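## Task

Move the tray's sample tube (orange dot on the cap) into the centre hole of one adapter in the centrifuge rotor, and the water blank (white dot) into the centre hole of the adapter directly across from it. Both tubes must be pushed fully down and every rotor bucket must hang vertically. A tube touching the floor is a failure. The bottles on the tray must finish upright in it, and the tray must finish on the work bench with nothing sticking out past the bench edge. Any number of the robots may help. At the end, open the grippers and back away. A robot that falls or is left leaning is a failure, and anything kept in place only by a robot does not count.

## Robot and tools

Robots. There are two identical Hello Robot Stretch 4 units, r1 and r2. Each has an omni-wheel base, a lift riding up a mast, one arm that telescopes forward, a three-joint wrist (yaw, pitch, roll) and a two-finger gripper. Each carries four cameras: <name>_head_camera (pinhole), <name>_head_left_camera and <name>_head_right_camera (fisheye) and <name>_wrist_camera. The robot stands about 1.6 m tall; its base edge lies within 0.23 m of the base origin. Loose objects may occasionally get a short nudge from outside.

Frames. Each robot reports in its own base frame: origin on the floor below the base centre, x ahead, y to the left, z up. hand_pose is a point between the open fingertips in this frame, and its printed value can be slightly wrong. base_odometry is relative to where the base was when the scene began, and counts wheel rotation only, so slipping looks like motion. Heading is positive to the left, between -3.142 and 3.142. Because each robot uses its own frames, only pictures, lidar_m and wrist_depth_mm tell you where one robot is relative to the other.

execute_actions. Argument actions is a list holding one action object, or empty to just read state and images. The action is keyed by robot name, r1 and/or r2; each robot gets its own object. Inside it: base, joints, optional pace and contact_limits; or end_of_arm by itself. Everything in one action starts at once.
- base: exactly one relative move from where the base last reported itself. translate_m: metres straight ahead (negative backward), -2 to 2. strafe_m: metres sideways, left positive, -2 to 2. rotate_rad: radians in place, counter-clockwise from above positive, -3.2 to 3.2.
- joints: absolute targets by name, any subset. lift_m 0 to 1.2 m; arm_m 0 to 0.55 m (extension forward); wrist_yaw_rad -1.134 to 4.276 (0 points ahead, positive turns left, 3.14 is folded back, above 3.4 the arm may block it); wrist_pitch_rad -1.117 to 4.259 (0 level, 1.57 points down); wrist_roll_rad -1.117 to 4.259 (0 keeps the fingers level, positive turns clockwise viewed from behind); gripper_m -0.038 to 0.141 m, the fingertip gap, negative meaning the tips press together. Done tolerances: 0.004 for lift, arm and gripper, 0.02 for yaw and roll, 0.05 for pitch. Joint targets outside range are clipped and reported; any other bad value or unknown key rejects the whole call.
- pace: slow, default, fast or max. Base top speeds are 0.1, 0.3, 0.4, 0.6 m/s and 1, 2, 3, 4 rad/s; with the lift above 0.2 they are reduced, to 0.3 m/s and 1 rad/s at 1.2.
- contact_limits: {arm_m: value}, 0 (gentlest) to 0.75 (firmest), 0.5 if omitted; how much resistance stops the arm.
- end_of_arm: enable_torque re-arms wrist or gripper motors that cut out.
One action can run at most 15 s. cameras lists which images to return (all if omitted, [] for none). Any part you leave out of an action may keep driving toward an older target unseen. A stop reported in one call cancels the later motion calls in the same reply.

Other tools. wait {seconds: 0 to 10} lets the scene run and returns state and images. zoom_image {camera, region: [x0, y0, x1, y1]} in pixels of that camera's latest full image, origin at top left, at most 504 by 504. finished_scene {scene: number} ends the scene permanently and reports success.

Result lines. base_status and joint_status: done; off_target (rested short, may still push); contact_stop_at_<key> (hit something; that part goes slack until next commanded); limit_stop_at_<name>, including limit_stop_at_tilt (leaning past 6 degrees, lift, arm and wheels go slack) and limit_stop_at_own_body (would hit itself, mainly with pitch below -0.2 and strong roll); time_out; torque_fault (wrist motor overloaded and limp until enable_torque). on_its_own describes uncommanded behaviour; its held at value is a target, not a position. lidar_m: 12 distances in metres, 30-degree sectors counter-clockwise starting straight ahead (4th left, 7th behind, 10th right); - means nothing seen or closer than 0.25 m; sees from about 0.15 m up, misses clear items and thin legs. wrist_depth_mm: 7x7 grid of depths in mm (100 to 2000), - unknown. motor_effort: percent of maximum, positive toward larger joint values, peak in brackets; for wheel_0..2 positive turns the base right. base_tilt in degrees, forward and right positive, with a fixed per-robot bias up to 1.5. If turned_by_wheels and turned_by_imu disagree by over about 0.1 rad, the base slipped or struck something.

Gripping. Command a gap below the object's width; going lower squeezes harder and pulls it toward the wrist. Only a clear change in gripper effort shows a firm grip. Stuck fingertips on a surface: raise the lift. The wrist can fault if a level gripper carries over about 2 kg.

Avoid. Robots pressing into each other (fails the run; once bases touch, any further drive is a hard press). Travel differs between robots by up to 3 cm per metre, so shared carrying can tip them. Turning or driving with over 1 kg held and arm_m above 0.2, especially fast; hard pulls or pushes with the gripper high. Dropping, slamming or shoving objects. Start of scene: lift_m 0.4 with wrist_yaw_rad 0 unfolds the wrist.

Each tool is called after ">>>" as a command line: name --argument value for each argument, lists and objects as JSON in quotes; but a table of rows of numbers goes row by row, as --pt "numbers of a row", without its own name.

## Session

>>> execute_actions --actions '[]'

Scene clock: 0.00 s.
r1.base_odometry: x=+0.000 y=+0.000 heading=+0.000 (m, m, rad; r1's odometry frame)
r1.turned_by_wheels: +0.000 (rad since the last result)
r1.turned_by_imu: +0.000 (rad since the last result)
r1.base_tilt: forward=+0.0 right=+0.7 (deg)
r1.lidar_m: 3.09 3.23 1.22 1.17 1.30 1.82 2.59 1.04 0.79 0.76 0.82 1.16
r1.base_status: not commanded
r1.joint_positions: lift_m=+0.225 arm_m=+0.002 wrist_yaw_rad=+3.154 wrist_pitch_rad=-0.016 wrist_roll_rad=+0.004 gripper_m=+0.057
r1.joint_status: not commanded
r1.motor_effort: lift_m=+18 arm_m=+0 wrist_yaw_rad=+1 wrist_pitch_rad=-7 wrist_roll_rad=+1 gripper_m=-3 wheel_0=-1 wheel_1=+0 wheel_2=+0 (%)
r1.hand_pose: x=-0.1165 y=+0.0838 z=+0.4081 quat_wxyz=(-0.006, +0.008, +0.002, +1.000) (m; r1's base frame)
r1.wrist_depth_mm: - 138 - - - - - / - 125 208 - - - - / - 118 161 - - - - / - 138 213 - - - - / 211 1618 - - - - - / 1160 1499 196 1499 200 1430 1397 / 904 960 1008 109 976 891 931
r2.base_odometry: x=+0.000 y=+0.000 heading=+0.000 (m, m, rad; r2's odometry frame)
r2.turned_by_wheels: +0.000 (rad since the last result)
r2.turned_by_imu: +0.000 (rad since the last result)
r2.base_tilt: forward=-0.4 right=+0.8 (deg)
r2.lidar_m: 3.82 1.13 1.22 2.05 2.03 1.11 0.90 0.91 1.05 1.72 3.23 3.64
r2.base_status: not commanded
r2.joint_positions: lift_m=+0.223 arm_m=+0.000 wrist_yaw_rad=+3.082 wrist_pitch_rad=+0.019 wrist_roll_rad=+0.019 gripper_m=+0.057
r2.joint_status: not commanded
r2.motor_effort: lift_m=+19 arm_m=+0 wrist_yaw_rad=+2 wrist_pitch_rad=-2 wrist_roll_rad=+0 gripper_m=-3 wheel_0=+1 wheel_1=+0 wheel_2=+0 (%)
r2.hand_pose: x=-0.1121 y=+0.1045 z=+0.3955 quat_wxyz=(+0.030, -0.009, +0.010, +0.999) (m; r2's base frame)
r2.wrist_depth_mm: 145 145 1078 1160 1281 1430 1618 / - 144 1078 1160 1308 1430 1537 / - 129 206 1182 1281 1430 1537 / 111 143 252 1138 1255 1366 1576 / 141 960 1042 1138 1205 1397 1499 / 904 976 219 1160 211 1366 1537 / 878 976 1008 155 1042 1025 1118
pictures: r1_head_camera, r1_head_left_camera, r1_head_right_camera, r1_wrist_camera, r2_head_camera, r2_head_left_camera, r2_head_right_camera, r2_wrist_camera
camera_calibration (this result's frames):
r1_wrist_camera: T_world_to_cam=[[0.0257205, 0.999459, -0.0204769, -0.0734486], [0.005238, -0.0206182, -0.999774, 0.464296], [-0.999655, 0.0256074, -0.00576548, 0.112625], [0, 0, 0, 1]] pos_world=[0.112044, 0.0800977, 0.463336]
r2_wrist_camera: T_world_to_cam=[[0.033818, 0.998798, -0.0354874, -0.0803361], [-0.00890968, -0.035205, -0.99934, 0.462882], [-0.999388, 0.0341119, 0.0077084, 0.106972], [0, 0, 0, 1]] pos_world=[0.113747, 0.0928862, 0.458901]
Images, in order (width x height): r1_head_camera 420x560, r1_head_left_camera 420x672, r1_head_right_camera 420x672, r1_wrist_camera 616x392, r2_head_camera 420x560, r2_head_left_camera 420x672, r2_head_right_camera 420x672, r2_wrist_camera 616x392.

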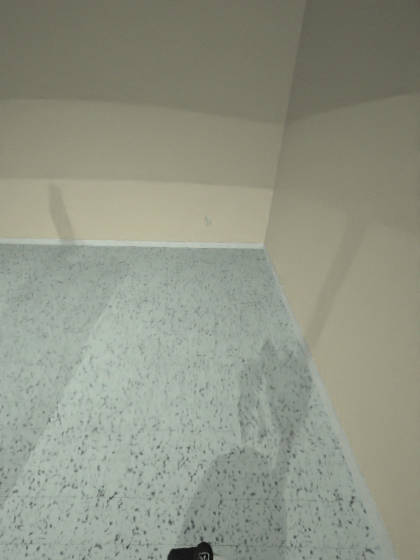

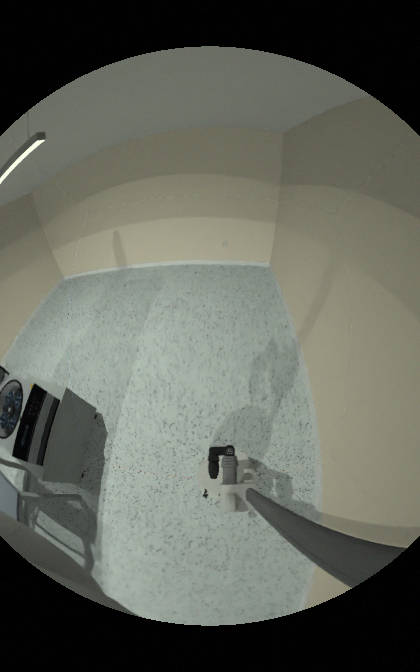

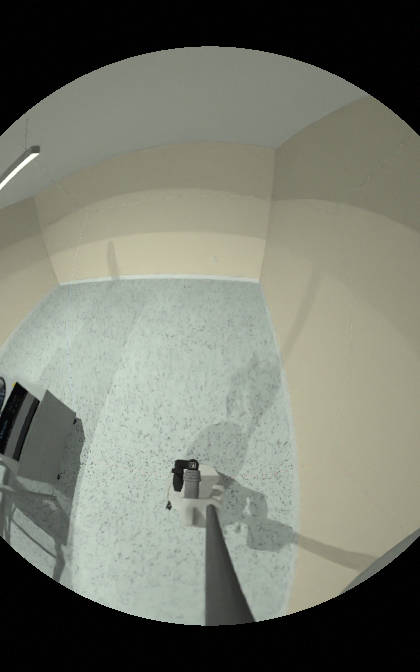

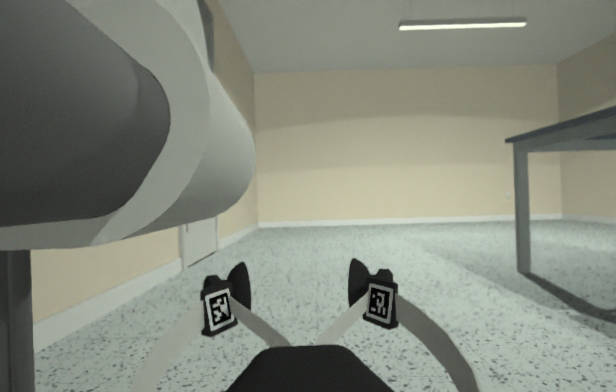

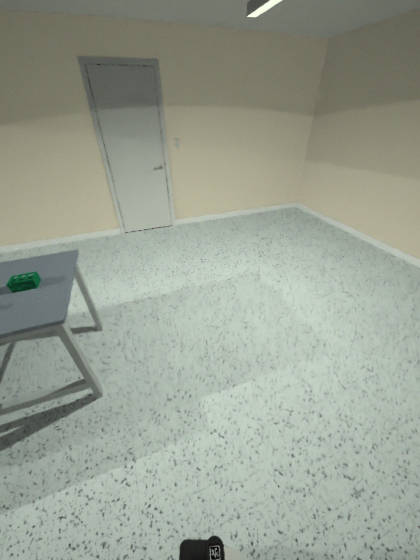

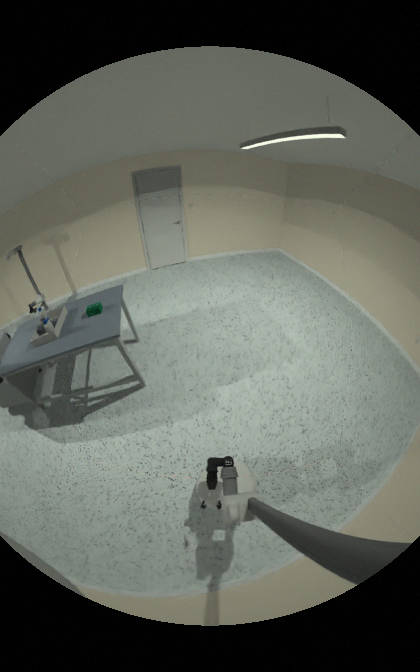

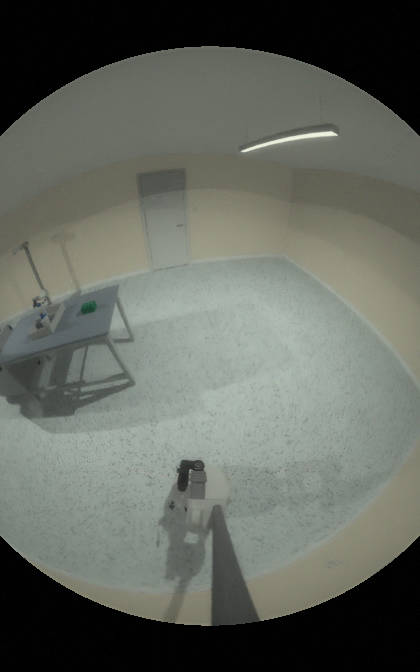

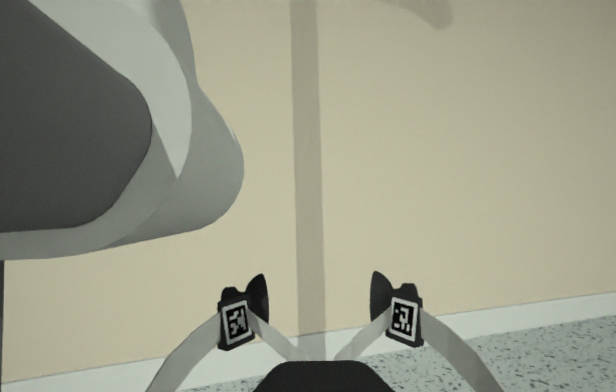

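>>> execute_actions --actions '[{"r1":{"base":{"rotate_rad":1.52},"pace":"max"},"r2":{"base":{"rotate_rad":0.30},"pace":"max"}}]' --cameras '["r1_head_camera","r2_head_camera","r1_head_left_camera","r2_head_left_camera"]'

Scene clock: 6.63 s.
r1.base_odometry: x=+0.000 y=+0.000 heading=+1.520 (m, m, rad; r1's odometry frame)
r1.turned_by_wheels: +1.520 (rad since the last result)
r1.turned_by_imu: +1.535 (rad since the last result)
r1.base_tilt: forward=+0.1 right=+0.7 (deg)
r1.lidar_m: 1.17 1.23 1.71 3.11 1.12 0.80 0.76 0.79 1.10 2.96 3.22 1.23
r1.base_status: done
r1.joint_positions: lift_m=+0.225 arm_m=+0.002 wrist_yaw_rad=+3.154 wrist_pitch_rad=-0.016 wrist_roll_rad=+0.004 gripper_m=+0.057
r1.joint_status: not commanded
r1.motor_effort: lift_m=+18(18) arm_m=+0(1) wrist_yaw_rad=+0(2) wrist_pitch_rad=-8(8) wrist_roll_rad=+1(1) gripper_m=-4(4) wheel_0=-1(7) wheel_1=+0(7) wheel_2=+0(11) (%)
r1.hand_pose: x=-0.1165 y=+0.0838 z=+0.4081 quat_wxyz=(-0.006, +0.008, +0.002, +1.000) (m; r1's base frame)
r1.wrist_depth_mm: - 138 904 904 904 917 931 / - 124 208 904 904 904 931 / - 118 161 891 917 917 931 / - 138 214 891 904 917 917 / 212 866 891 891 904 917 931 / 866 866 196 891 200 904 931 / 854 866 866 109 891 917 904
r2.base_odometry: x=+0.000 y=+0.000 heading=+0.300 (m, m, rad; r2's odometry frame)
r2.turned_by_wheels: +0.300 (rad since the last result)
r2.turned_by_imu: +0.297 (rad since the last result)
r2.base_tilt: forward=-0.4 right=+0.8 (deg)
r2.lidar_m: 1.51 1.12 1.54 3.70 1.34 0.96 0.91 0.95 1.28 3.22 3.34 3.98
r2.base_status: done
r2.joint_positions: lift_m=+0.223 arm_m=+0.000 wrist_yaw_rad=+3.082 wrist_pitch_rad=+0.019 wrist_roll_rad=+0.019 gripper_m=+0.057
r2.joint_status: not commanded
r2.motor_effort: lift_m=+19(19) arm_m=+0(0) wrist_yaw_rad=+0(1) wrist_pitch_rad=-4(3) wrist_roll_rad=+0(1) gripper_m=-3(5) wheel_0=-2(7) wheel_1=+0(9) wheel_2=+0(10) (%)
r2.hand_pose: x=-0.1121 y=+0.1045 z=+0.3955 quat_wxyz=(+0.030, -0.009, +0.010, +0.999) (m; r2's base frame)
r2.wrist_depth_mm: 145 146 1078 1078 1098 1098 1118 / - 144 1042 1078 1098 1078 1118 / - 129 206 1078 1098 1098 1098 / 111 143 253 1060 1078 1060 1138 / 142 1042 1042 1060 1078 1078 1098 / 1008 1042 220 1042 211 1078 1078 / 1008 1008 1008 155 1060 1025 1078
pictures: r1_head_camera, r1_head_left_camera, r2_head_camera, r2_head_left_camera
Images, in order (width x height): r1_head_camera 420x560, r1_head_left_camera 420x672, r2_head_camera 420x560, r2_head_left_camera 420x672.

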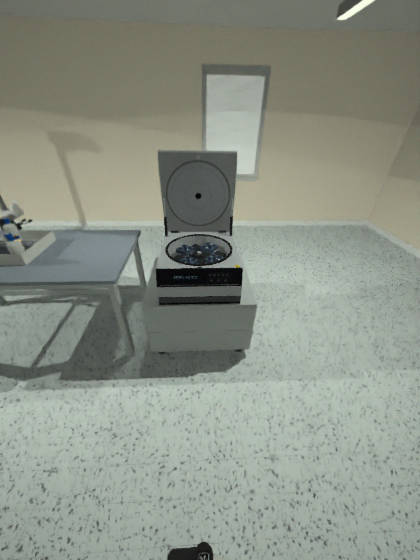

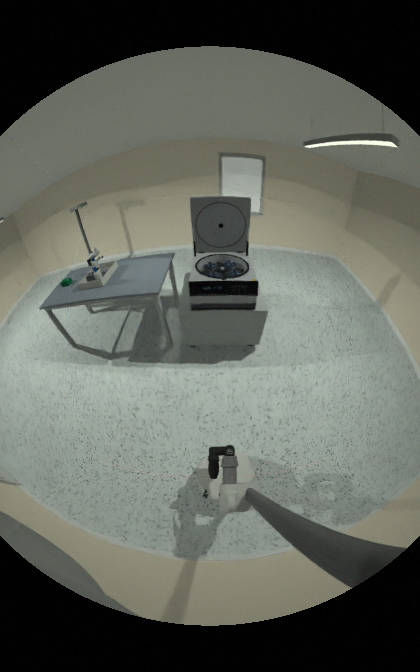

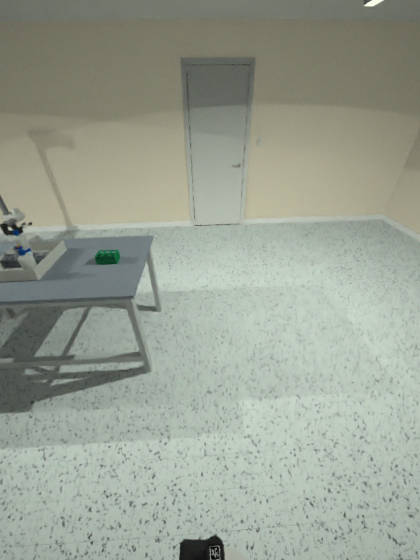

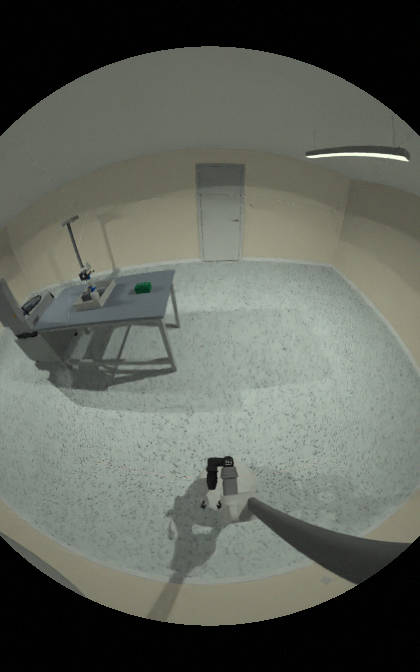

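>>> execute_actions --actions '[{"r1":{"base":{"strafe_m":1.35},"joints":{"lift_m":0.6,"wrist_yaw_rad":0},"pace":"max"},"r2":{"base":{"strafe_m":1.1},"joints":{"lift_m":0.6,"wrist_yaw_rad":0},"pace":"max"}}]' --cameras '["r1_head_camera","r2_head_camera"]'

>>> zoom_image --camera "r1_head_camera" --region '[140, 200, 290, 300]'

>>> zoom_image --camera "r2_head_camera" --region '[140, 210, 290, 310]'

Scene clock: 13.73 s.
r1.base_odometry: x=-1.348 y=+0.069 heading=+1.520 (m, m, rad; r1's odometry frame)
r1.turned_by_wheels: +0.000 (rad since the last result)
r1.turned_by_imu: -0.002 (rad since the last result)
r1.base_tilt: forward=+0.0 right=+0.7 (deg)
r1.lidar_m: 1.16 1.20 4.44 3.28 1.15 0.81 0.78 0.80 1.11 3.00 1.69 1.24
r1.base_status: done
r1.joint_positions: lift_m=+0.600 arm_m=+0.002 wrist_yaw_rad=+0.000 wrist_pitch_rad=-0.016 wrist_roll_rad=+0.004 gripper_m=+0.057
r1.joint_status: all done
r1.motor_effort: lift_m=+20(25) arm_m=+0(0) wrist_yaw_rad=-2(9) wrist_pitch_rad=-8(9) wrist_roll_rad=+0(0) gripper_m=-3(2) wheel_0=+0(14) wheel_1=+1(13) wheel_2=-1(0) (%)
r1.hand_pose: x=+0.4615 y=-0.0873 z=+0.7826 quat_wxyz=(+1.000, +0.002, -0.008, +0.000) (m; r1's base frame)
r1.wrist_depth_mm: - - - - - - - / - - - - - - 1618 / - - - - - - 1576 / - - - 1160 - 1618 1366 / 976 976 991 - 1661 1464 1205 / - - 195 - 200 1618 1078 / 1708 1576 1618 109 1618 1464 1098
r2.base_odometry: x=-0.325 y=+1.051 heading=+0.300 (m, m, rad; r2's odometry frame)
r2.turned_by_wheels: +0.000 (rad since the last result)
r2.turned_by_imu: +0.001 (rad since the last result)
r2.base_tilt: forward=-0.2 right=+0.8 (deg)
r2.lidar_m: 1.03 1.10 1.62 3.69 1.34 0.96 0.93 0.96 1.30 3.56 4.51 1.10
r2.base_status: done
r2.joint_positions: lift_m=+0.600 arm_m=+0.000 wrist_yaw_rad=+0.000 wrist_pitch_rad=+0.019 wrist_roll_rad=+0.019 gripper_m=+0.057
r2.joint_status: all done
r2.motor_effort: lift_m=+20(22) arm_m=+0(0) wrist_yaw_rad=-1(7) wrist_pitch_rad=-4(5) wrist_roll_rad=+0(0) gripper_m=-2(1) wheel_0=+1(14) wheel_1=-2(14) wheel_2=+0(0) (%)
r2.hand_pose: x=+0.4591 y=-0.0873 z=+0.7727 quat_wxyz=(+1.000, +0.009, +0.009, +0.000) (m; r2's base frame)
r2.wrist_depth_mm: - - - - - - - / - - - - - - - / - - - - - - - / - - - - - - - / 917 904 891 878 891 878 976 / 1430 - 218 - 212 - - / 1464 1983 1808 155 1863 1863 1708
pictures: r1_head_camera, r2_head_camera
Images, in order (width x height): r1_head_camera 420x560, r2_head_camera 420x560.

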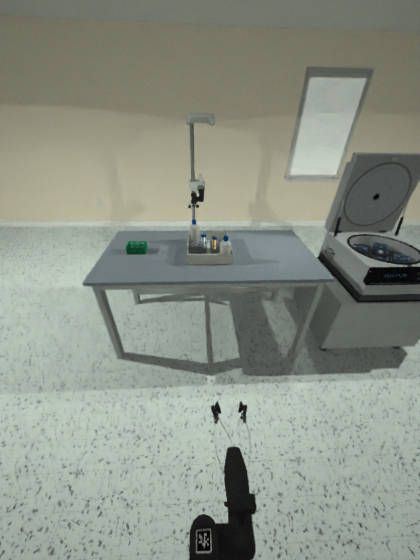

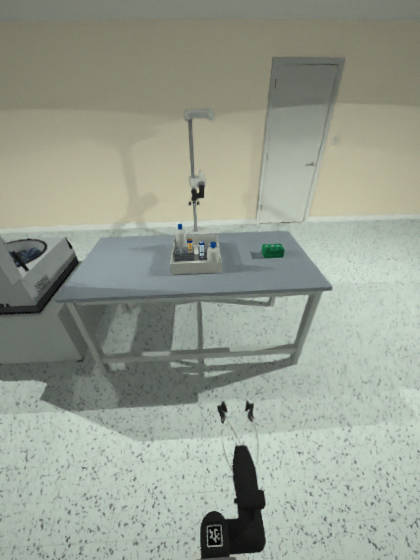

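Region (140, 200, 290, 300) of r1_head_camera's 420x560 image, scaled by 3.360, with more detail than that image has.

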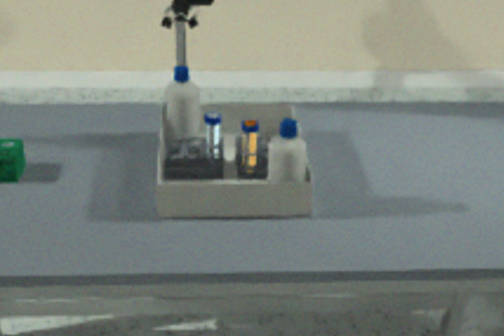

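Region (140, 210, 290, 310) of r2_head_camera's 420x560 image, scaled by 3.360, with more detail than that image has.

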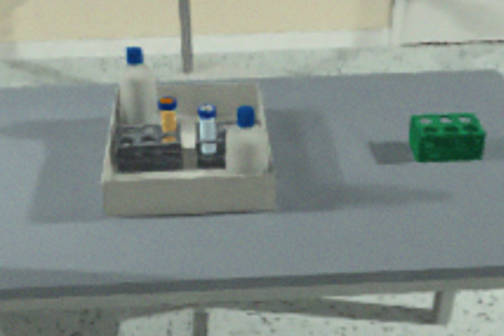

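>>> execute_actions --actions '[{"r1":{"base":{"translate_m":0.91},"joints":{"lift_m":1.1,"wrist_pitch_rad":1.57},"pace":"max"},"r2":{"base":{"translate_m":0.76},"joints":{"lift_m":1.1,"wrist_pitch_rad":1.57},"pace":"max"}}]' --cameras '[]'

>>> execute_actions --actions '[{"r1":{"base":{"strafe_m":-0.03},"joints":{"arm_m":0.15},"pace":"fast"},"r2":{"base":{"strafe_m":0.06},"joints":{"arm_m":0.47},"pace":"max"}}]' --cameras '["r1_wrist_camera","r2_wrist_camera","r1_head_right_camera"]'

Scene clock: 22.77 s.
r1.base_odometry: x=-1.302 y=+0.978 heading=+1.520 (m, m, rad; r1's odometry frame)
r1.turned_by_wheels: +0.000 (rad since the last result)
r1.turned_by_imu: -0.001 (rad since the last result)
r1.base_tilt: forward=+0.0 right=+0.6 (deg)
r1.lidar_m: 0.26 0.29 0.40 4.26 2.40 1.78 1.68 1.75 2.38 1.19 0.42 0.30
r1.base_status: done
r1.joint_positions: lift_m=+1.100 arm_m=+0.002 wrist_yaw_rad=+0.000 wrist_pitch_rad=+1.570 wrist_roll_rad=+0.004 gripper_m=+0.057
r1.joint_status: all done
r1.motor_effort: lift_m=+20(25) arm_m=+0(0) wrist_yaw_rad=+1(1) wrist_pitch_rad=+0(3) wrist_roll_rad=+0(0) gripper_m=-5(5) wheel_0=-1(7) wheel_1=+0(6) wheel_2=+0(12) (%)
r1.hand_pose: x=+0.1732 y=-0.0874 z=+0.9895 quat_wxyz=(+0.707, +0.001, +0.707, -0.001) (m; r1's base frame)
r1.wrist_depth_mm: 436 439 442 449 452 452 462 / 436 439 442 449 452 459 462 / 436 442 449 1205 1205 1182 1008 / 1182 1182 1182 1205 1205 1205 1229 / 1160 1182 1008 976 1205 1229 1229 / 1182 1182 196 991 202 1229 1229 / 1182 1182 1205 109 1205 1281 1255
r2.base_odometry: x=+0.401 y=+1.276 heading=+0.300 (m, m, rad; r2's odometry frame)
r2.turned_by_wheels: +0.000 (rad since the last result)
r2.turned_by_imu: +0.001 (rad since the last result)
r2.base_tilt: forward=-0.4 right=+0.7 (deg)
r2.lidar_m: 0.31 0.31 0.45 1.51 2.41 1.78 1.69 1.74 2.37 4.34 0.45 0.33
r2.base_status: done
r2.joint_positions: lift_m=+1.100 arm_m=+0.000 wrist_yaw_rad=+0.000 wrist_pitch_rad=+1.570 wrist_roll_rad=+0.019 gripper_m=+0.057
r2.joint_status: all done
r2.motor_effort: lift_m=+20(23) arm_m=+0(0) wrist_yaw_rad=+0(0) wrist_pitch_rad=+3(4) wrist_roll_rad=+0(0) gripper_m=-4(3) wheel_0=+2(9) wheel_1=+2(7) wheel_2=+0(13) (%)
r2.hand_pose: x=+0.1709 y=-0.0874 z=+0.9896 quat_wxyz=(+0.707, +0.007, +0.707, -0.007) (m; r2's base frame)
r2.wrist_depth_mm: 477 477 477 469 466 462 462 / 473 477 473 466 466 459 455 / 469 473 469 462 459 462 477 / 1281 1255 1255 1255 1205 1229 1229 / 1229 1229 1255 1008 1205 1205 1182 / 1229 1255 220 1008 211 1255 1205 / 1229 1205 1229 155 1229 1205 1205
pictures: none
No camera images: the call's "cameras" was empty. Leave "cameras" out to get every camera's image.

Scene clock: 24.70 s.
r1.base_odometry: x=-1.272 y=+0.976 heading=+1.520 (m, m, rad; r1's odometry frame)
r1.turned_by_wheels: +0.000 (rad since the last result)
r1.turned_by_imu: +0.000 (rad since the last result)
r1.base_tilt: forward=-0.1 right=+0.7 (deg)
r1.lidar_m: 0.27 0.28 0.40 4.31 2.41 1.76 1.68 1.74 2.40 1.17 0.42 0.30
r1.base_status: done
r1.joint_positions: lift_m=+1.100 arm_m=+0.149 wrist_yaw_rad=+0.000 wrist_pitch_rad=+1.570 wrist_roll_rad=+0.004 gripper_m=+0.057
r1.joint_status: all done
r1.motor_effort: lift_m=+20(20) arm_m=+7(14) wrist_yaw_rad=+2(2) wrist_pitch_rad=-1(1) wrist_roll_rad=+0(0) gripper_m=-4(3) wheel_0=-1(5) wheel_1=+1(6) wheel_2=+0(1) (%)
r1.hand_pose: x=+0.3198 y=-0.0874 z=+0.9895 quat_wxyz=(+0.707, +0.001, +0.707, -0.001) (m; r1's base frame)
r1.wrist_depth_mm: 433 436 442 330 452 455 459 / 436 436 439 421 449 455 462 / 439 442 445 449 452 459 459 / 439 442 445 452 452 459 462 / 439 445 449 452 455 1205 1229 / 1160 1182 195 991 200 1205 1255 / 1182 1182 976 109 1205 1229 1255
r2.base_odometry: x=+0.384 y=+1.333 heading=+0.300 (m, m, rad; r2's odometry frame)
r2.turned_by_wheels: +0.000 (rad since the last result)
r2.turned_by_imu: +0.000 (rad since the last result)
r2.base_tilt: forward=-0.2 right=+0.7 (deg)
r2.lidar_m: 0.30 0.32 0.46 1.50 2.43 1.76 1.69 1.75 2.41 4.39 0.44 0.31
r2.base_status: done
r2.joint_positions: lift_m=+1.100 arm_m=+0.468 wrist_yaw_rad=+0.000 wrist_pitch_rad=+1.570 wrist_roll_rad=+0.019 gripper_m=+0.057
r2.joint_status: all done
r2.motor_effort: lift_m=+20(20) arm_m=+9(9) wrist_yaw_rad=+0(1) wrist_pitch_rad=+2(0) wrist_roll_rad=+0(1) gripper_m=-2(3) wheel_0=-1(13) wheel_1=+1(8) wheel_2=+0(0) (%)
r2.hand_pose: x=+0.6396 y=-0.0874 z=+0.9896 quat_wxyz=(+0.707, +0.006, +0.707, -0.006) (m; r2's base frame)
r2.wrist_depth_mm: 477 469 469 469 466 462 459 / 469 324 459 462 459 455 459 / 466 439 462 455 459 459 452 / 462 407 397 424 449 459 449 / 459 402 449 449 445 449 442 / 452 449 220 449 211 449 445 / 455 424 439 155 309 442 439
pictures: r1_head_right_camera, r1_wrist_camera, r2_wrist_camera
camera_calibration (this result's frames):
r1_wrist_camera: T_world_to_cam=[[-0.0198013, -0.999055, 0.0386974, -0.120388], [-0.999588, 0.0205868, 0.0200046, 0.355685], [-0.0207824, -0.0382854, -0.999051, 1.22077], [0, 0, 0, 1]] pos_world=[0.378525, -0.0808587, 1.21715]
r2_wrist_camera: T_world_to_cam=[[-0.0346524, -0.999048, -0.0265184, -0.032743], [-0.999028, 0.0353504, -0.0263216, 0.733119], [0.027234, 0.0255805, -0.999302, 1.19929], [0, 0, 0, 1]] pos_world=[0.69861, -0.0893064, 1.21689]
Images, in order (width x height): r1_head_right_camera 420x672, r1_wrist_camera 616x392, r2_wrist_camera 616x392.

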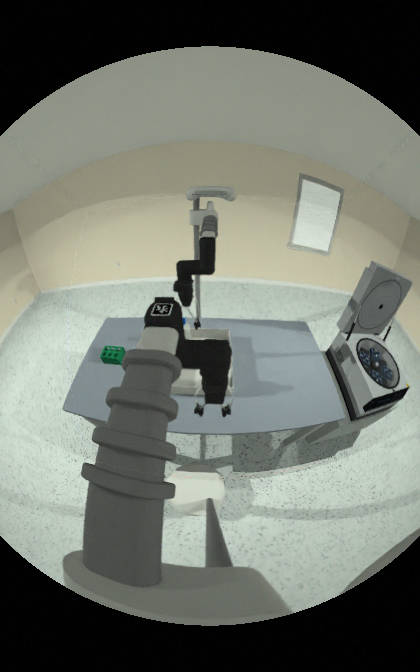

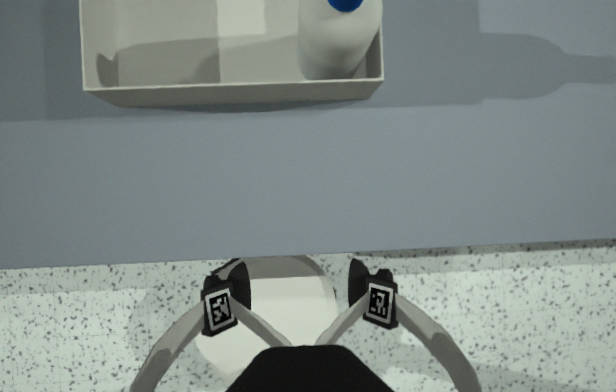

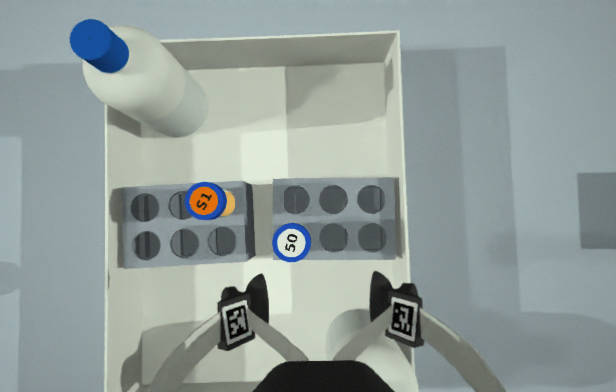

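>>> execute_actions --actions '[{"r1":{"base":{"strafe_m":0.03}},"r2":{"base":{"strafe_m":0.027},"joints":{"arm_m":0.494,"lift_m":1.02}}}]' --cameras '["r2_wrist_camera"]'

Scene clock: 32.53 s.
r1.base_odometry: x=-1.302 y=+0.978 heading=+1.520 (m, m, rad; r1's odometry frame)
r1.turned_by_wheels: +0.000 (rad since the last result)
r1.turned_by_imu: -0.001 (rad since the last result)
r1.base_tilt: forward=+0.0 right=+0.8 (deg)
r1.lidar_m: 0.26 0.29 0.39 4.28 2.39 1.74 1.68 1.77 2.38 1.17 0.40 0.29
r1.base_status: done
r1.joint_positions: lift_m=+1.100 arm_m=+0.149 wrist_yaw_rad=+0.000 wrist_pitch_rad=+1.570 wrist_roll_rad=+0.004 gripper_m=+0.057
r1.joint_status: not commanded
r1.motor_effort: lift_m=+20(21) arm_m=+7(7) wrist_yaw_rad=+1(0) wrist_pitch_rad=+0(1) wrist_roll_rad=+0(0) gripper_m=-3(4) wheel_0=+0(6) wheel_1=+0(8) wheel_2=-1(1) (%)
r1.hand_pose: x=+0.3198 y=-0.0874 z=+0.9895 quat_wxyz=(+0.707, +0.001, +0.707, -0.001) (m; r1's base frame)
r1.wrist_depth_mm: 433 439 439 445 317 455 459 / 433 439 436 427 445 459 459 / 439 442 445 449 452 459 462 / 439 442 445 449 459 459 462 / 439 442 452 455 455 1229 1229 / 1182 1182 196 1008 201 1229 1255 / 1182 1182 976 109 1229 1229 1229
r2.base_odometry: x=+0.376 y=+1.359 heading=+0.300 (m, m, rad; r2's odometry frame)
r2.turned_by_wheels: +0.000 (rad since the last result)
r2.turned_by_imu: +0.000 (rad since the last result)
r2.base_tilt: forward=-0.3 right=+0.8 (deg)
r2.lidar_m: 0.29 0.32 0.45 1.51 2.41 1.77 1.68 1.75 2.39 4.40 0.45 0.31
r2.base_status: done
r2.joint_positions: lift_m=+1.020 arm_m=+0.492 wrist_yaw_rad=+0.000 wrist_pitch_rad=+1.570 wrist_roll_rad=+0.019 gripper_m=+0.057
r2.joint_status: all done
r2.motor_effort: lift_m=+15(18) arm_m=+9(9) wrist_yaw_rad=+1(0) wrist_pitch_rad=+2(2) wrist_roll_rad=+0(0) gripper_m=-4(4) wheel_0=+1(9) wheel_1=+0(9) wheel_2=+0(1) (%)
r2.hand_pose: x=+0.6636 y=-0.0874 z=+0.9100 quat_wxyz=(+0.707, +0.007, +0.707, -0.007) (m; r2's base frame)
r2.wrist_depth_mm: 207 243 359 342 345 382 375 / 389 248 384 379 379 377 377 / 387 336 377 375 373 373 375 / 382 334 375 373 368 373 373 / 379 314 312 310 340 370 368 / 377 329 220 368 211 362 364 / 373 349 366 155 325 351 362
pictures: r2_wrist_camera
camera_calibration (this result's frames):
r2_wrist_camera: T_world_to_cam=[[-0.0347738, -0.999044, -0.0265107, -0.0339515], [-0.99903, 0.0354659, -0.0261007, 0.754736], [0.027016, 0.0255774, -0.999308, 1.11923], [0, 0, 0, 1]] pos_world=[0.722586, -0.0893133, 1.13725]
Images, in order (width x height): r2_wrist_camera 616x392.

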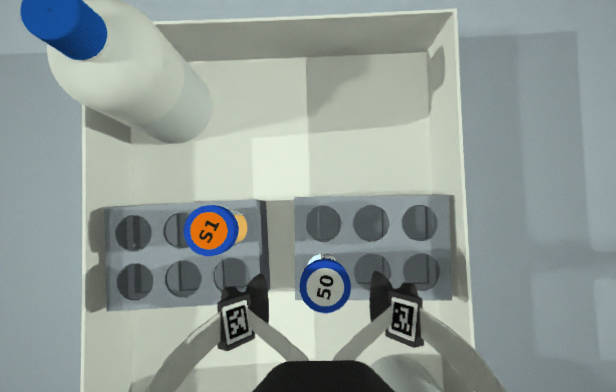

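>>> execute_actions --actions '[{"r2":{"base":{"strafe_m":-0.003},"joints":{"lift_m":0.982}}}]' --cameras '[]'

>>> execute_actions --actions '[{"r2":{"joints":{"gripper_m":0.013}}}]' --cameras '["r2_wrist_camera"]'

>>> execute_actions --actions '[{"r2":{"joints":{"lift_m":1.07}}}]' --cameras '["r2_wrist_camera","r2_head_left_camera"]'

Scene clock: 36.40 s.
r1.base_odometry: x=-1.302 y=+0.978 heading=+1.520 (m, m, rad; r1's odometry frame)
r1.turned_by_wheels: +0.000 (rad since the last result)
r1.turned_by_imu: -0.001 (rad since the last result)
r1.base_tilt: forward=+0.0 right=+0.7 (deg)
r1.lidar_m: 0.25 0.29 0.40 4.28 2.40 1.75 1.68 1.76 2.40 1.17 0.41 0.28
r1.base_status: not commanded
r1.joint_positions: lift_m=+1.100 arm_m=+0.149 wrist_yaw_rad=+0.000 wrist_pitch_rad=+1.570 wrist_roll_rad=+0.004 gripper_m=+0.057
r1.joint_status: not commanded
r1.motor_effort: lift_m=+20(20) arm_m=+7(7) wrist_yaw_rad=+2(1) wrist_pitch_rad=+0(1) wrist_roll_rad=+1(2) gripper_m=-5(4) wheel_0=+1(1) wheel_1=+0(0) wheel_2=+0(0) (%)
r1.hand_pose: x=+0.3198 y=-0.0874 z=+0.9895 quat_wxyz=(+0.707, +0.001, +0.707, -0.001) (m; r1's base frame)
r1.wrist_depth_mm: 436 439 436 442 315 452 459 / 436 436 442 427 445 455 459 / 436 439 445 452 452 462 462 / 436 442 445 449 455 459 466 / 442 445 449 452 462 1229 1229 / 1160 1160 196 991 201 1229 1255 / 1182 1182 991 109 1229 1229 1255
r2.base_odometry: x=+0.376 y=+1.356 heading=+0.300 (m, m, rad; r2's odometry frame)
r2.turned_by_wheels: +0.000 (rad since the last result)
r2.turned_by_imu: +0.000 (rad since the last result)
r2.base_tilt: forward=-0.5 right=+0.8 (deg)
r2.lidar_m: 0.30 0.32 0.43 1.50 2.42 1.77 1.68 1.73 2.39 4.40 0.45 0.31
r2.base_status: done
r2.joint_positions: lift_m=+0.982 arm_m=+0.492 wrist_yaw_rad=+0.000 wrist_pitch_rad=+1.570 wrist_roll_rad=+0.019 gripper_m=+0.057
r2.joint_status: all done
r2.motor_effort: lift_m=+15(16) arm_m=+8(9) wrist_yaw_rad=+0(0) wrist_pitch_rad=+1(2) wrist_roll_rad=+0(0) gripper_m=-3(2) wheel_0=+0(8) wheel_1=+0(7) wheel_2=+0(0) (%)
r2.hand_pose: x=+0.6636 y=-0.0874 z=+0.8720 quat_wxyz=(+0.707, +0.007, +0.707, -0.007) (m; r2's base frame)
r2.wrist_depth_mm: 198 221 320 322 327 342 338 / 226 248 342 340 340 338 338 / 306 342 340 338 338 334 338 / 304 340 338 338 327 332 332 / 287 274 274 272 325 277 330 / 286 304 219 211 213 306 327 / 297 332 330 155 325 310 327
pictures: none
No camera images: the call's "cameras" was empty. Leave "cameras" out to get every camera's image.

Scene clock: 37.63 s.
r1.base_odometry: x=-1.302 y=+0.978 heading=+1.520 (m, m, rad; r1's odometry frame)
r1.turned_by_wheels: +0.000 (rad since the last result)
r1.turned_by_imu: +0.000 (rad since the last result)
r1.base_tilt: forward=-0.1 right=+0.7 (deg)
r1.lidar_m: 0.28 0.28 0.40 4.29 2.40 1.76 1.68 1.77 2.40 1.18 0.41 0.28
r1.base_status: not commanded
r1.joint_positions: lift_m=+1.100 arm_m=+0.149 wrist_yaw_rad=+0.000 wrist_pitch_rad=+1.570 wrist_roll_rad=+0.004 gripper_m=+0.057
r1.joint_status: not commanded
r1.motor_effort: lift_m=+20(21) arm_m=+7(7) wrist_yaw_rad=-3(1) wrist_pitch_rad=-1(0) wrist_roll_rad=+1(0) gripper_m=-5(5) wheel_0=+0(1) wheel_1=+0(0) wheel_2=+0(0) (%)
r1.hand_pose: x=+0.3198 y=-0.0874 z=+0.9895 quat_wxyz=(+0.707, +0.001, +0.707, -0.001) (m; r1's base frame)
r1.wrist_depth_mm: 436 436 439 442 315 452 459 / 439 436 436 427 452 452 459 / 439 439 445 449 452 455 462 / 436 439 445 449 455 459 462 / 442 442 449 449 455 1205 1255 / 1182 1182 195 991 201 1229 1229 / 1160 1182 1008 109 1229 1229 1255
r2.base_odometry: x=+0.376 y=+1.356 heading=+0.300 (m, m, rad; r2's odometry frame)
r2.turned_by_wheels: +0.000 (rad since the last result)
r2.turned_by_imu: +0.000 (rad since the last result)
r2.base_tilt: forward=-0.3 right=+0.9 (deg)
r2.lidar_m: 0.30 0.30 0.45 1.48 2.39 1.76 1.67 1.73 2.39 4.41 0.45 0.32
r2.base_status: not commanded
r2.joint_positions: lift_m=+0.982 arm_m=+0.492 wrist_yaw_rad=+0.000 wrist_pitch_rad=+1.570 wrist_roll_rad=+0.019 gripper_m=+0.013
r2.joint_status: all done
r2.motor_effort: lift_m=+15(15) arm_m=+9(9) wrist_yaw_rad=-1(1) wrist_pitch_rad=+3(2) wrist_roll_rad=+0(0) gripper_m=-10(13) wheel_0=+0(0) wheel_1=+0(0) wheel_2=+0(0) (%)
r2.hand_pose: x=+0.6636 y=-0.0874 z=+0.8720 quat_wxyz=(+0.707, +0.007, +0.707, -0.007) (m; r2's base frame)
r2.wrist_depth_mm: 198 220 317 322 330 342 342 / 226 247 343 342 338 336 334 / 306 342 342 338 338 336 336 / 303 338 340 336 329 334 332 / 287 276 274 273 322 278 330 / 286 304 272 205 203 304 329 / 298 332 330 250 315 287 329
pictures: r2_wrist_camera
camera_calibration (this result's frames):
r2_wrist_camera: T_world_to_cam=[[-0.0347738, -0.999044, -0.0265107, -0.0349576], [-0.99903, 0.0354659, -0.0261007, 0.753765], [0.027016, 0.0255774, -0.999308, 1.08127], [0, 0, 0, 1]] pos_world=[0.722606, -0.0893133, 1.09927]
Images, in order (width x height): r2_wrist_camera 616x392.

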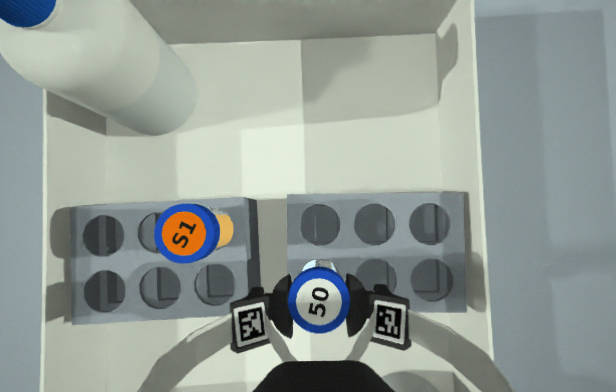

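Scene clock: 39.00 s.
r1.base_odometry: x=-1.302 y=+0.978 heading=+1.520 (m, m, rad; r1's odometry frame)
r1.turned_by_wheels: +0.000 (rad since the last result)
r1.turned_by_imu: +0.000 (rad since the last result)
r1.base_tilt: forward=+0.0 right=+0.7 (deg)
r1.lidar_m: 0.27 0.29 0.41 4.29 2.41 1.77 1.68 1.76 2.37 1.16 0.41 0.29
r1.base_status: not commanded
r1.joint_positions: lift_m=+1.100 arm_m=+0.149 wrist_yaw_rad=+0.000 wrist_pitch_rad=+1.570 wrist_roll_rad=+0.004 gripper_m=+0.057
r1.joint_status: not commanded
r1.motor_effort: lift_m=+20(20) arm_m=+7(8) wrist_yaw_rad=+2(2) wrist_pitch_rad=-1(0) wrist_roll_rad=+1(0) gripper_m=-2(3) wheel_0=+1(1) wheel_1=+0(0) wheel_2=+0(0) (%)
r1.hand_pose: x=+0.3198 y=-0.0874 z=+0.9895 quat_wxyz=(+0.707, +0.001, +0.707, -0.001) (m; r1's base frame)
r1.wrist_depth_mm: 433 433 439 439 317 455 455 / 433 439 442 427 445 452 459 / 439 439 445 449 455 459 459 / 436 442 445 452 452 459 462 / 439 442 449 452 455 1229 1255 / 1182 1182 196 976 200 1205 1229 / 1182 1182 991 109 1229 1229 1255
r2.base_odometry: x=+0.376 y=+1.356 heading=+0.300 (m, m, rad; r2's odometry frame)
r2.turned_by_wheels: +0.000 (rad since the last result)
r2.turned_by_imu: +0.000 (rad since the last result)
r2.base_tilt: forward=-0.2 right=+0.7 (deg)
r2.lidar_m: 0.30 0.32 0.44 1.51 2.41 1.76 1.68 1.74 2.38 4.41 0.44 0.32
r2.base_status: not commanded
r2.joint_positions: lift_m=+1.070 arm_m=+0.492 wrist_yaw_rad=+0.000 wrist_pitch_rad=+1.570 wrist_roll_rad=+0.019 gripper_m=+0.013
r2.joint_status: all done
r2.motor_effort: lift_m=+22(24) arm_m=+8(9) wrist_yaw_rad=+0(1) wrist_pitch_rad=+1(2) wrist_roll_rad=+0(0) gripper_m=-13(12) wheel_0=+0(1) wheel_1=+0(0) wheel_2=+0(0) (%)
r2.hand_pose: x=+0.6636 y=-0.0874 z=+0.9594 quat_wxyz=(+0.707, +0.007, +0.707, -0.007) (m; r2's base frame)
r2.wrist_depth_mm: 442 439 439 433 436 433 430 / 439 287 413 430 424 427 424 / 433 389 427 427 427 424 424 / 433 415 424 424 418 424 418 / 427 389 362 362 366 418 418 / 430 415 359 205 204 415 413 / 424 377 413 293 315 345 410
pictures: r2_head_left_camera, r2_wrist_camera
camera_calibration (this result's frames):
r2_wrist_camera: T_world_to_cam=[[-0.0347738, -0.999044, -0.0265107, -0.0326391], [-0.99903, 0.035466, -0.0261008, 0.75605], [0.0270161, 0.0255774, -0.999308, 1.16867], [0, 0, 0, 1]] pos_world=[0.722609, -0.0893133, 1.18673]
Images, in order (width x height): r2_head_left_camera 420x672, r2_wrist_camera 616x392.

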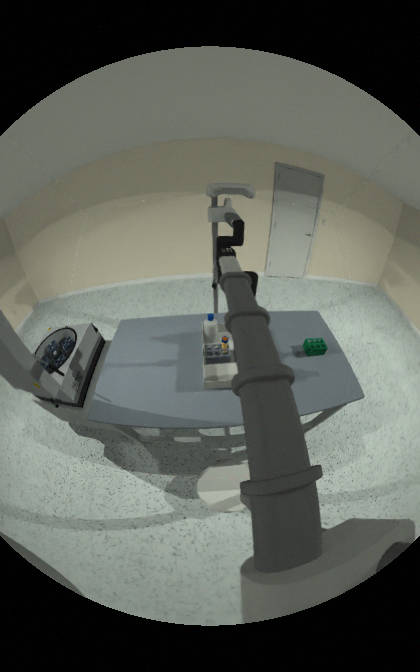

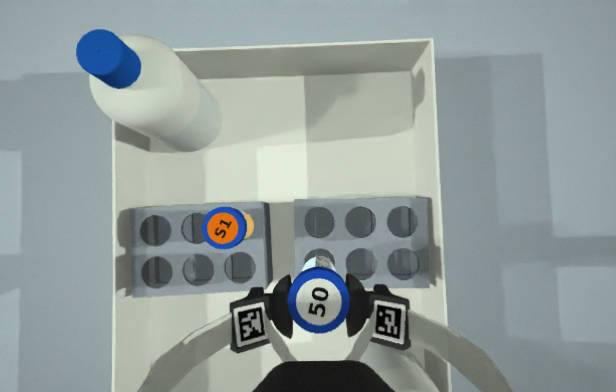

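>>> execute_actions --actions '[{"r2":{"base":{"strafe_m":0.35},"joints":{"arm_m":0.0},"pace":"fast"}}]' --cameras '[]'

>>> execute_actions --actions '[{"r1":{"joints":{"arm_m":0.5},"pace":"max"},"r2":{"base":{"strafe_m":0.4},"pace":"fast"}}]' --cameras '["r1_wrist_camera","r2_wrist_camera","r2_head_left_camera"]'

Scene clock: 47.33 s.
r1.base_odometry: x=-1.302 y=+0.978 heading=+1.520 (m, m, rad; r1's odometry frame)
r1.turned_by_wheels: +0.000 (rad since the last result)
r1.turned_by_imu: -0.001 (rad since the last result)
r1.base_tilt: forward=-0.1 right=+0.7 (deg)
r1.lidar_m: 0.26 0.29 0.40 4.29 2.41 1.76 1.68 1.76 2.38 1.17 0.40 0.29
r1.base_status: not commanded
r1.joint_positions: lift_m=+1.100 arm_m=+0.149 wrist_yaw_rad=+0.000 wrist_pitch_rad=+1.570 wrist_roll_rad=+0.004 gripper_m=+0.057
r1.joint_status: not commanded
r1.motor_effort: lift_m=+21(21) arm_m=+7(7) wrist_yaw_rad=+0(1) wrist_pitch_rad=-2(0) wrist_roll_rad=-1(1) gripper_m=-3(4) wheel_0=+1(1) wheel_1=+0(0) wheel_2=-1(0) (%)
r1.hand_pose: x=+0.3198 y=-0.0874 z=+0.9895 quat_wxyz=(+0.707, +0.001, +0.707, -0.001) (m; r1's base frame)
r1.wrist_depth_mm: 433 436 439 442 317 455 459 / 433 439 439 427 445 452 459 / 439 442 445 449 455 455 462 / 436 442 449 449 455 455 462 / 439 442 445 452 455 1205 1229 / 1182 1182 195 991 201 1255 1255 / 1160 1205 1008 109 1205 1229 1255
r2.base_odometry: x=+0.273 y=+1.690 heading=+0.300 (m, m, rad; r2's odometry frame)
r2.turned_by_wheels: +0.000 (rad since the last result)
r2.turned_by_imu: +0.000 (rad since the last result)
r2.base_tilt: forward=-0.4 right=+0.8 (deg)
r2.lidar_m: 0.30 0.32 0.45 3.99 2.41 1.76 1.67 1.75 2.38 4.77 0.44 0.32
r2.base_status: done
r2.joint_positions: lift_m=+1.070 arm_m=+0.002 wrist_yaw_rad=+0.000 wrist_pitch_rad=+1.570 wrist_roll_rad=+0.019 gripper_m=+0.013
r2.joint_status: all done
r2.motor_effort: lift_m=+22(22) arm_m=-9(8) wrist_yaw_rad=+1(1) wrist_pitch_rad=+2(2) wrist_roll_rad=+0(0) gripper_m=-13(9) wheel_0=+0(13) wheel_1=+0(11) wheel_2=+0(0) (%)
r2.hand_pose: x=+0.1726 y=-0.0874 z=+0.9595 quat_wxyz=(+0.707, +0.007, +0.707, -0.007) (m; r2's base frame)
r2.wrist_depth_mm: 449 442 442 439 436 433 430 / 442 439 439 436 430 430 427 / 439 439 436 436 427 433 1025 / 1229 1229 1182 1205 1205 1182 1205 / 1205 1205 1255 960 1205 1205 1160 / 1182 1205 976 205 204 1160 1182 / 1229 1229 960 480 1182 1182 1138
pictures: none
No camera images: the call's "cameras" was empty. Leave "cameras" out to get every camera's image.

Scene clock: 49.83 s.
r1.base_odometry: x=-1.302 y=+0.978 heading=+1.520 (m, m, rad; r1's odometry frame)
r1.turned_by_wheels: +0.000 (rad since the last result)
r1.turned_by_imu: -0.001 (rad since the last result)
r1.base_tilt: forward=+0.0 right=+0.7 (deg)
r1.lidar_m: 0.27 0.30 0.41 4.28 2.41 1.76 1.68 1.76 2.39 1.15 0.42 0.29
r1.base_status: not commanded
r1.joint_positions: lift_m=+1.100 arm_m=+0.499 wrist_yaw_rad=+0.000 wrist_pitch_rad=+1.570 wrist_roll_rad=+0.004 gripper_m=+0.057
r1.joint_status: all done
r1.motor_effort: lift_m=+20(20) arm_m=+7(10) wrist_yaw_rad=+0(1) wrist_pitch_rad=-1(2) wrist_roll_rad=-1(1) gripper_m=-1(4) wheel_0=+1(1) wheel_1=+0(0) wheel_2=+0(0) (%)
r1.hand_pose: x=+0.6699 y=-0.0874 z=+0.9895 quat_wxyz=(+0.707, +0.001, +0.707, -0.001) (m; r1's base frame)
r1.wrist_depth_mm: 433 436 439 445 449 455 459 / 433 298 421 442 445 452 459 / 439 407 442 449 449 455 455 / 436 436 442 442 445 459 462 / 439 397 415 389 397 462 462 / 439 439 196 449 202 459 462 / 439 439 445 109 340 462 466
r2.base_odometry: x=+0.155 y=+2.072 heading=+0.300 (m, m, rad; r2's odometry frame)
r2.turned_by_wheels: +0.000 (rad since the last result)
r2.turned_by_imu: +0.000 (rad since the last result)
r2.base_tilt: forward=-0.4 right=+0.9 (deg)
r2.lidar_m: 0.31 0.43 0.53 3.59 2.42 1.75 1.67 1.74 2.40 1.23 0.44 0.32
r2.base_status: done
r2.joint_positions: lift_m=+1.070 arm_m=+0.002 wrist_yaw_rad=+0.000 wrist_pitch_rad=+1.570 wrist_roll_rad=+0.019 gripper_m=+0.013
r2.joint_status: not commanded
r2.motor_effort: lift_m=+21(21) arm_m=-8(8) wrist_yaw_rad=+1(1) wrist_pitch_rad=+1(2) wrist_roll_rad=+0(0) gripper_m=-11(13) wheel_0=-1(10) wheel_1=-2(11) wheel_2=+0(0) (%)
r2.hand_pose: x=+0.1726 y=-0.0874 z=+0.9595 quat_wxyz=(+0.707, +0.007, +0.707, -0.007) (m; r2's base frame)
r2.wrist_depth_mm: 439 621 732 439 439 436 430 / 597 654 699 436 436 430 430 / 878 904 976 433 430 433 1025 / 1205 1229 1229 1229 1160 1182 1160 / 1229 1229 1229 991 1229 1205 1205 / 1182 1205 976 204 204 1182 1205 / 1182 1205 976 484 1182 1182 1160
pictures: r1_wrist_camera, r2_head_left_camera, r2_wrist_camera
camera_calibration (this result's frames):
r1_wrist_camera: T_world_to_cam=[[-0.0196549, -0.999058, 0.0386946, -0.113552], [-0.999594, 0.0204346, 0.0198589, 0.705719], [-0.0206309, -0.0382885, -0.999054, 1.22795], [0, 0, 0, 1]] pos_world=[0.728534, -0.0808497, 1.21716]
r2_wrist_camera: T_world_to_cam=[[-0.0351369, -0.999031, -0.0265041, -0.0496551], [-0.999022, 0.0358241, -0.0259122, 0.265365], [0.0268366, 0.0255678, -0.999313, 1.182], [0, 0, 0, 1]] pos_world=[0.23164, -0.0893345, 1.18675]
Images, in order (width x height): r1_wrist_camera 616x392, r2_head_left_camera 420x672, r2_wrist_camera 616x392.

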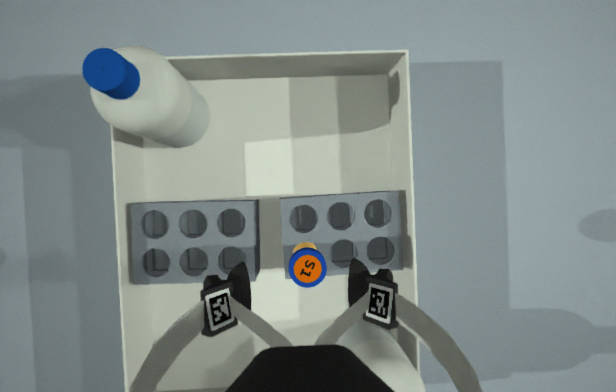

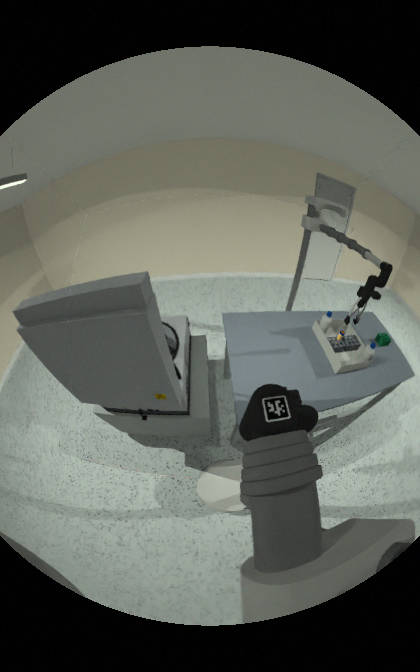

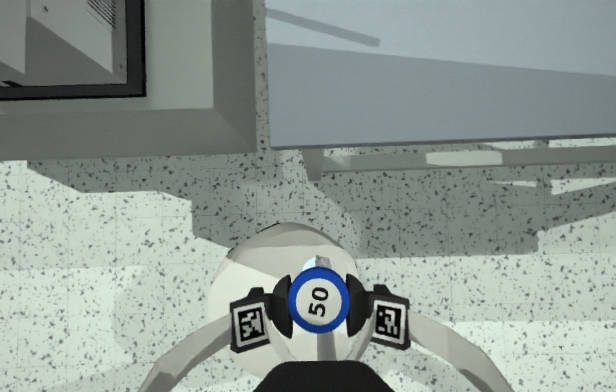

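>>> execute_actions --actions '[{"r1":{"base":{"strafe_m":-0.009},"joints":{"arm_m":0.485,"lift_m":1.015}},"r2":{"base":{"strafe_m":0.25},"pace":"fast"}}]' --cameras '["r1_wrist_camera"]'

Scene clock: 54.33 s.
r1.base_odometry: x=-1.293 y=+0.977 heading=+1.520 (m, m, rad; r1's odometry frame)
r1.turned_by_wheels: +0.000 (rad since the last result)
r1.turned_by_imu: -0.001 (rad since the last result)
r1.base_tilt: forward=+0.0 right=+0.7 (deg)
r1.lidar_m: 0.26 0.29 0.41 4.28 2.40 1.77 1.68 1.77 2.37 1.17 0.42 0.30
r1.base_status: done
r1.joint_positions: lift_m=+1.015 arm_m=+0.486 wrist_yaw_rad=+0.000 wrist_pitch_rad=+1.570 wrist_roll_rad=+0.004 gripper_m=+0.057
r1.joint_status: all done
r1.motor_effort: lift_m=+13(18) arm_m=-8(11) wrist_yaw_rad=+1(1) wrist_pitch_rad=+0(0) wrist_roll_rad=-1(2) gripper_m=-4(5) wheel_0=-1(8) wheel_1=+0(6) wheel_2=+0(1) (%)
r1.hand_pose: x=+0.6575 y=-0.0874 z=+0.9051 quat_wxyz=(+0.707, +0.001, +0.707, -0.001) (m; r1's base frame)
r1.wrist_depth_mm: 211 266 330 338 340 368 370 / 240 272 357 359 364 368 373 / 355 353 359 362 362 373 373 / 353 343 357 359 306 373 375 / 353 319 330 304 306 373 377 / 357 357 196 364 201 375 375 / 355 349 359 109 310 377 377
r2.base_odometry: x=+0.081 y=+2.311 heading=+0.300 (m, m, rad; r2's odometry frame)
r2.turned_by_wheels: +0.000 (rad since the last result)
r2.turned_by_imu: +0.000 (rad since the last result)
r2.base_tilt: forward=-0.4 right=+0.8 (deg)
r2.lidar_m: 0.36 0.38 0.53 3.33 2.41 1.74 1.68 1.75 2.39 1.25 0.44 0.40
r2.base_status: done
r2.joint_positions: lift_m=+1.070 arm_m=+0.002 wrist_yaw_rad=+0.000 wrist_pitch_rad=+1.570 wrist_roll_rad=+0.019 gripper_m=+0.013
r2.joint_status: not commanded
r2.motor_effort: lift_m=+21(21) arm_m=-9(8) wrist_yaw_rad=+1(1) wrist_pitch_rad=+1(2) wrist_roll_rad=+0(0) gripper_m=-12(10) wheel_0=-2(8) wheel_1=+1(11) wheel_2=+0(1) (%)
r2.hand_pose: x=+0.1726 y=-0.0874 z=+0.9595 quat_wxyz=(+0.707, +0.007, +0.707, -0.007) (m; r2's base frame)
r2.wrist_depth_mm: 303 304 306 654 1229 433 433 / 591 591 603 661 1229 436 427 / 878 904 917 960 1229 597 1008 / 1205 1205 1255 1205 1182 1182 1205 / 1229 1205 1205 960 1205 1205 1160 / 1205 1182 991 206 204 1182 1182 / 1182 1205 976 480 1182 1182 1182
pictures: r1_wrist_camera
camera_calibration (this result's frames):
r1_wrist_camera: T_world_to_cam=[[-0.0197262, -0.999056, 0.0386969, -0.110483], [-0.99959, 0.0205106, 0.0199792, 0.694943], [-0.0207541, -0.038287, -0.999051, 1.14344], [0, 0, 0, 1]] pos_world=[0.71621, -0.0808542, 1.13274]
Images, in order (width x height): r1_wrist_camera 616x392.

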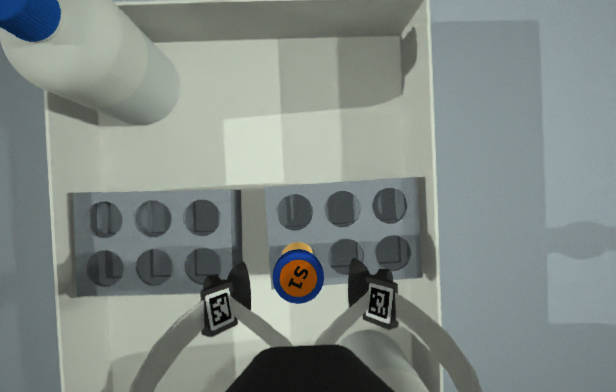

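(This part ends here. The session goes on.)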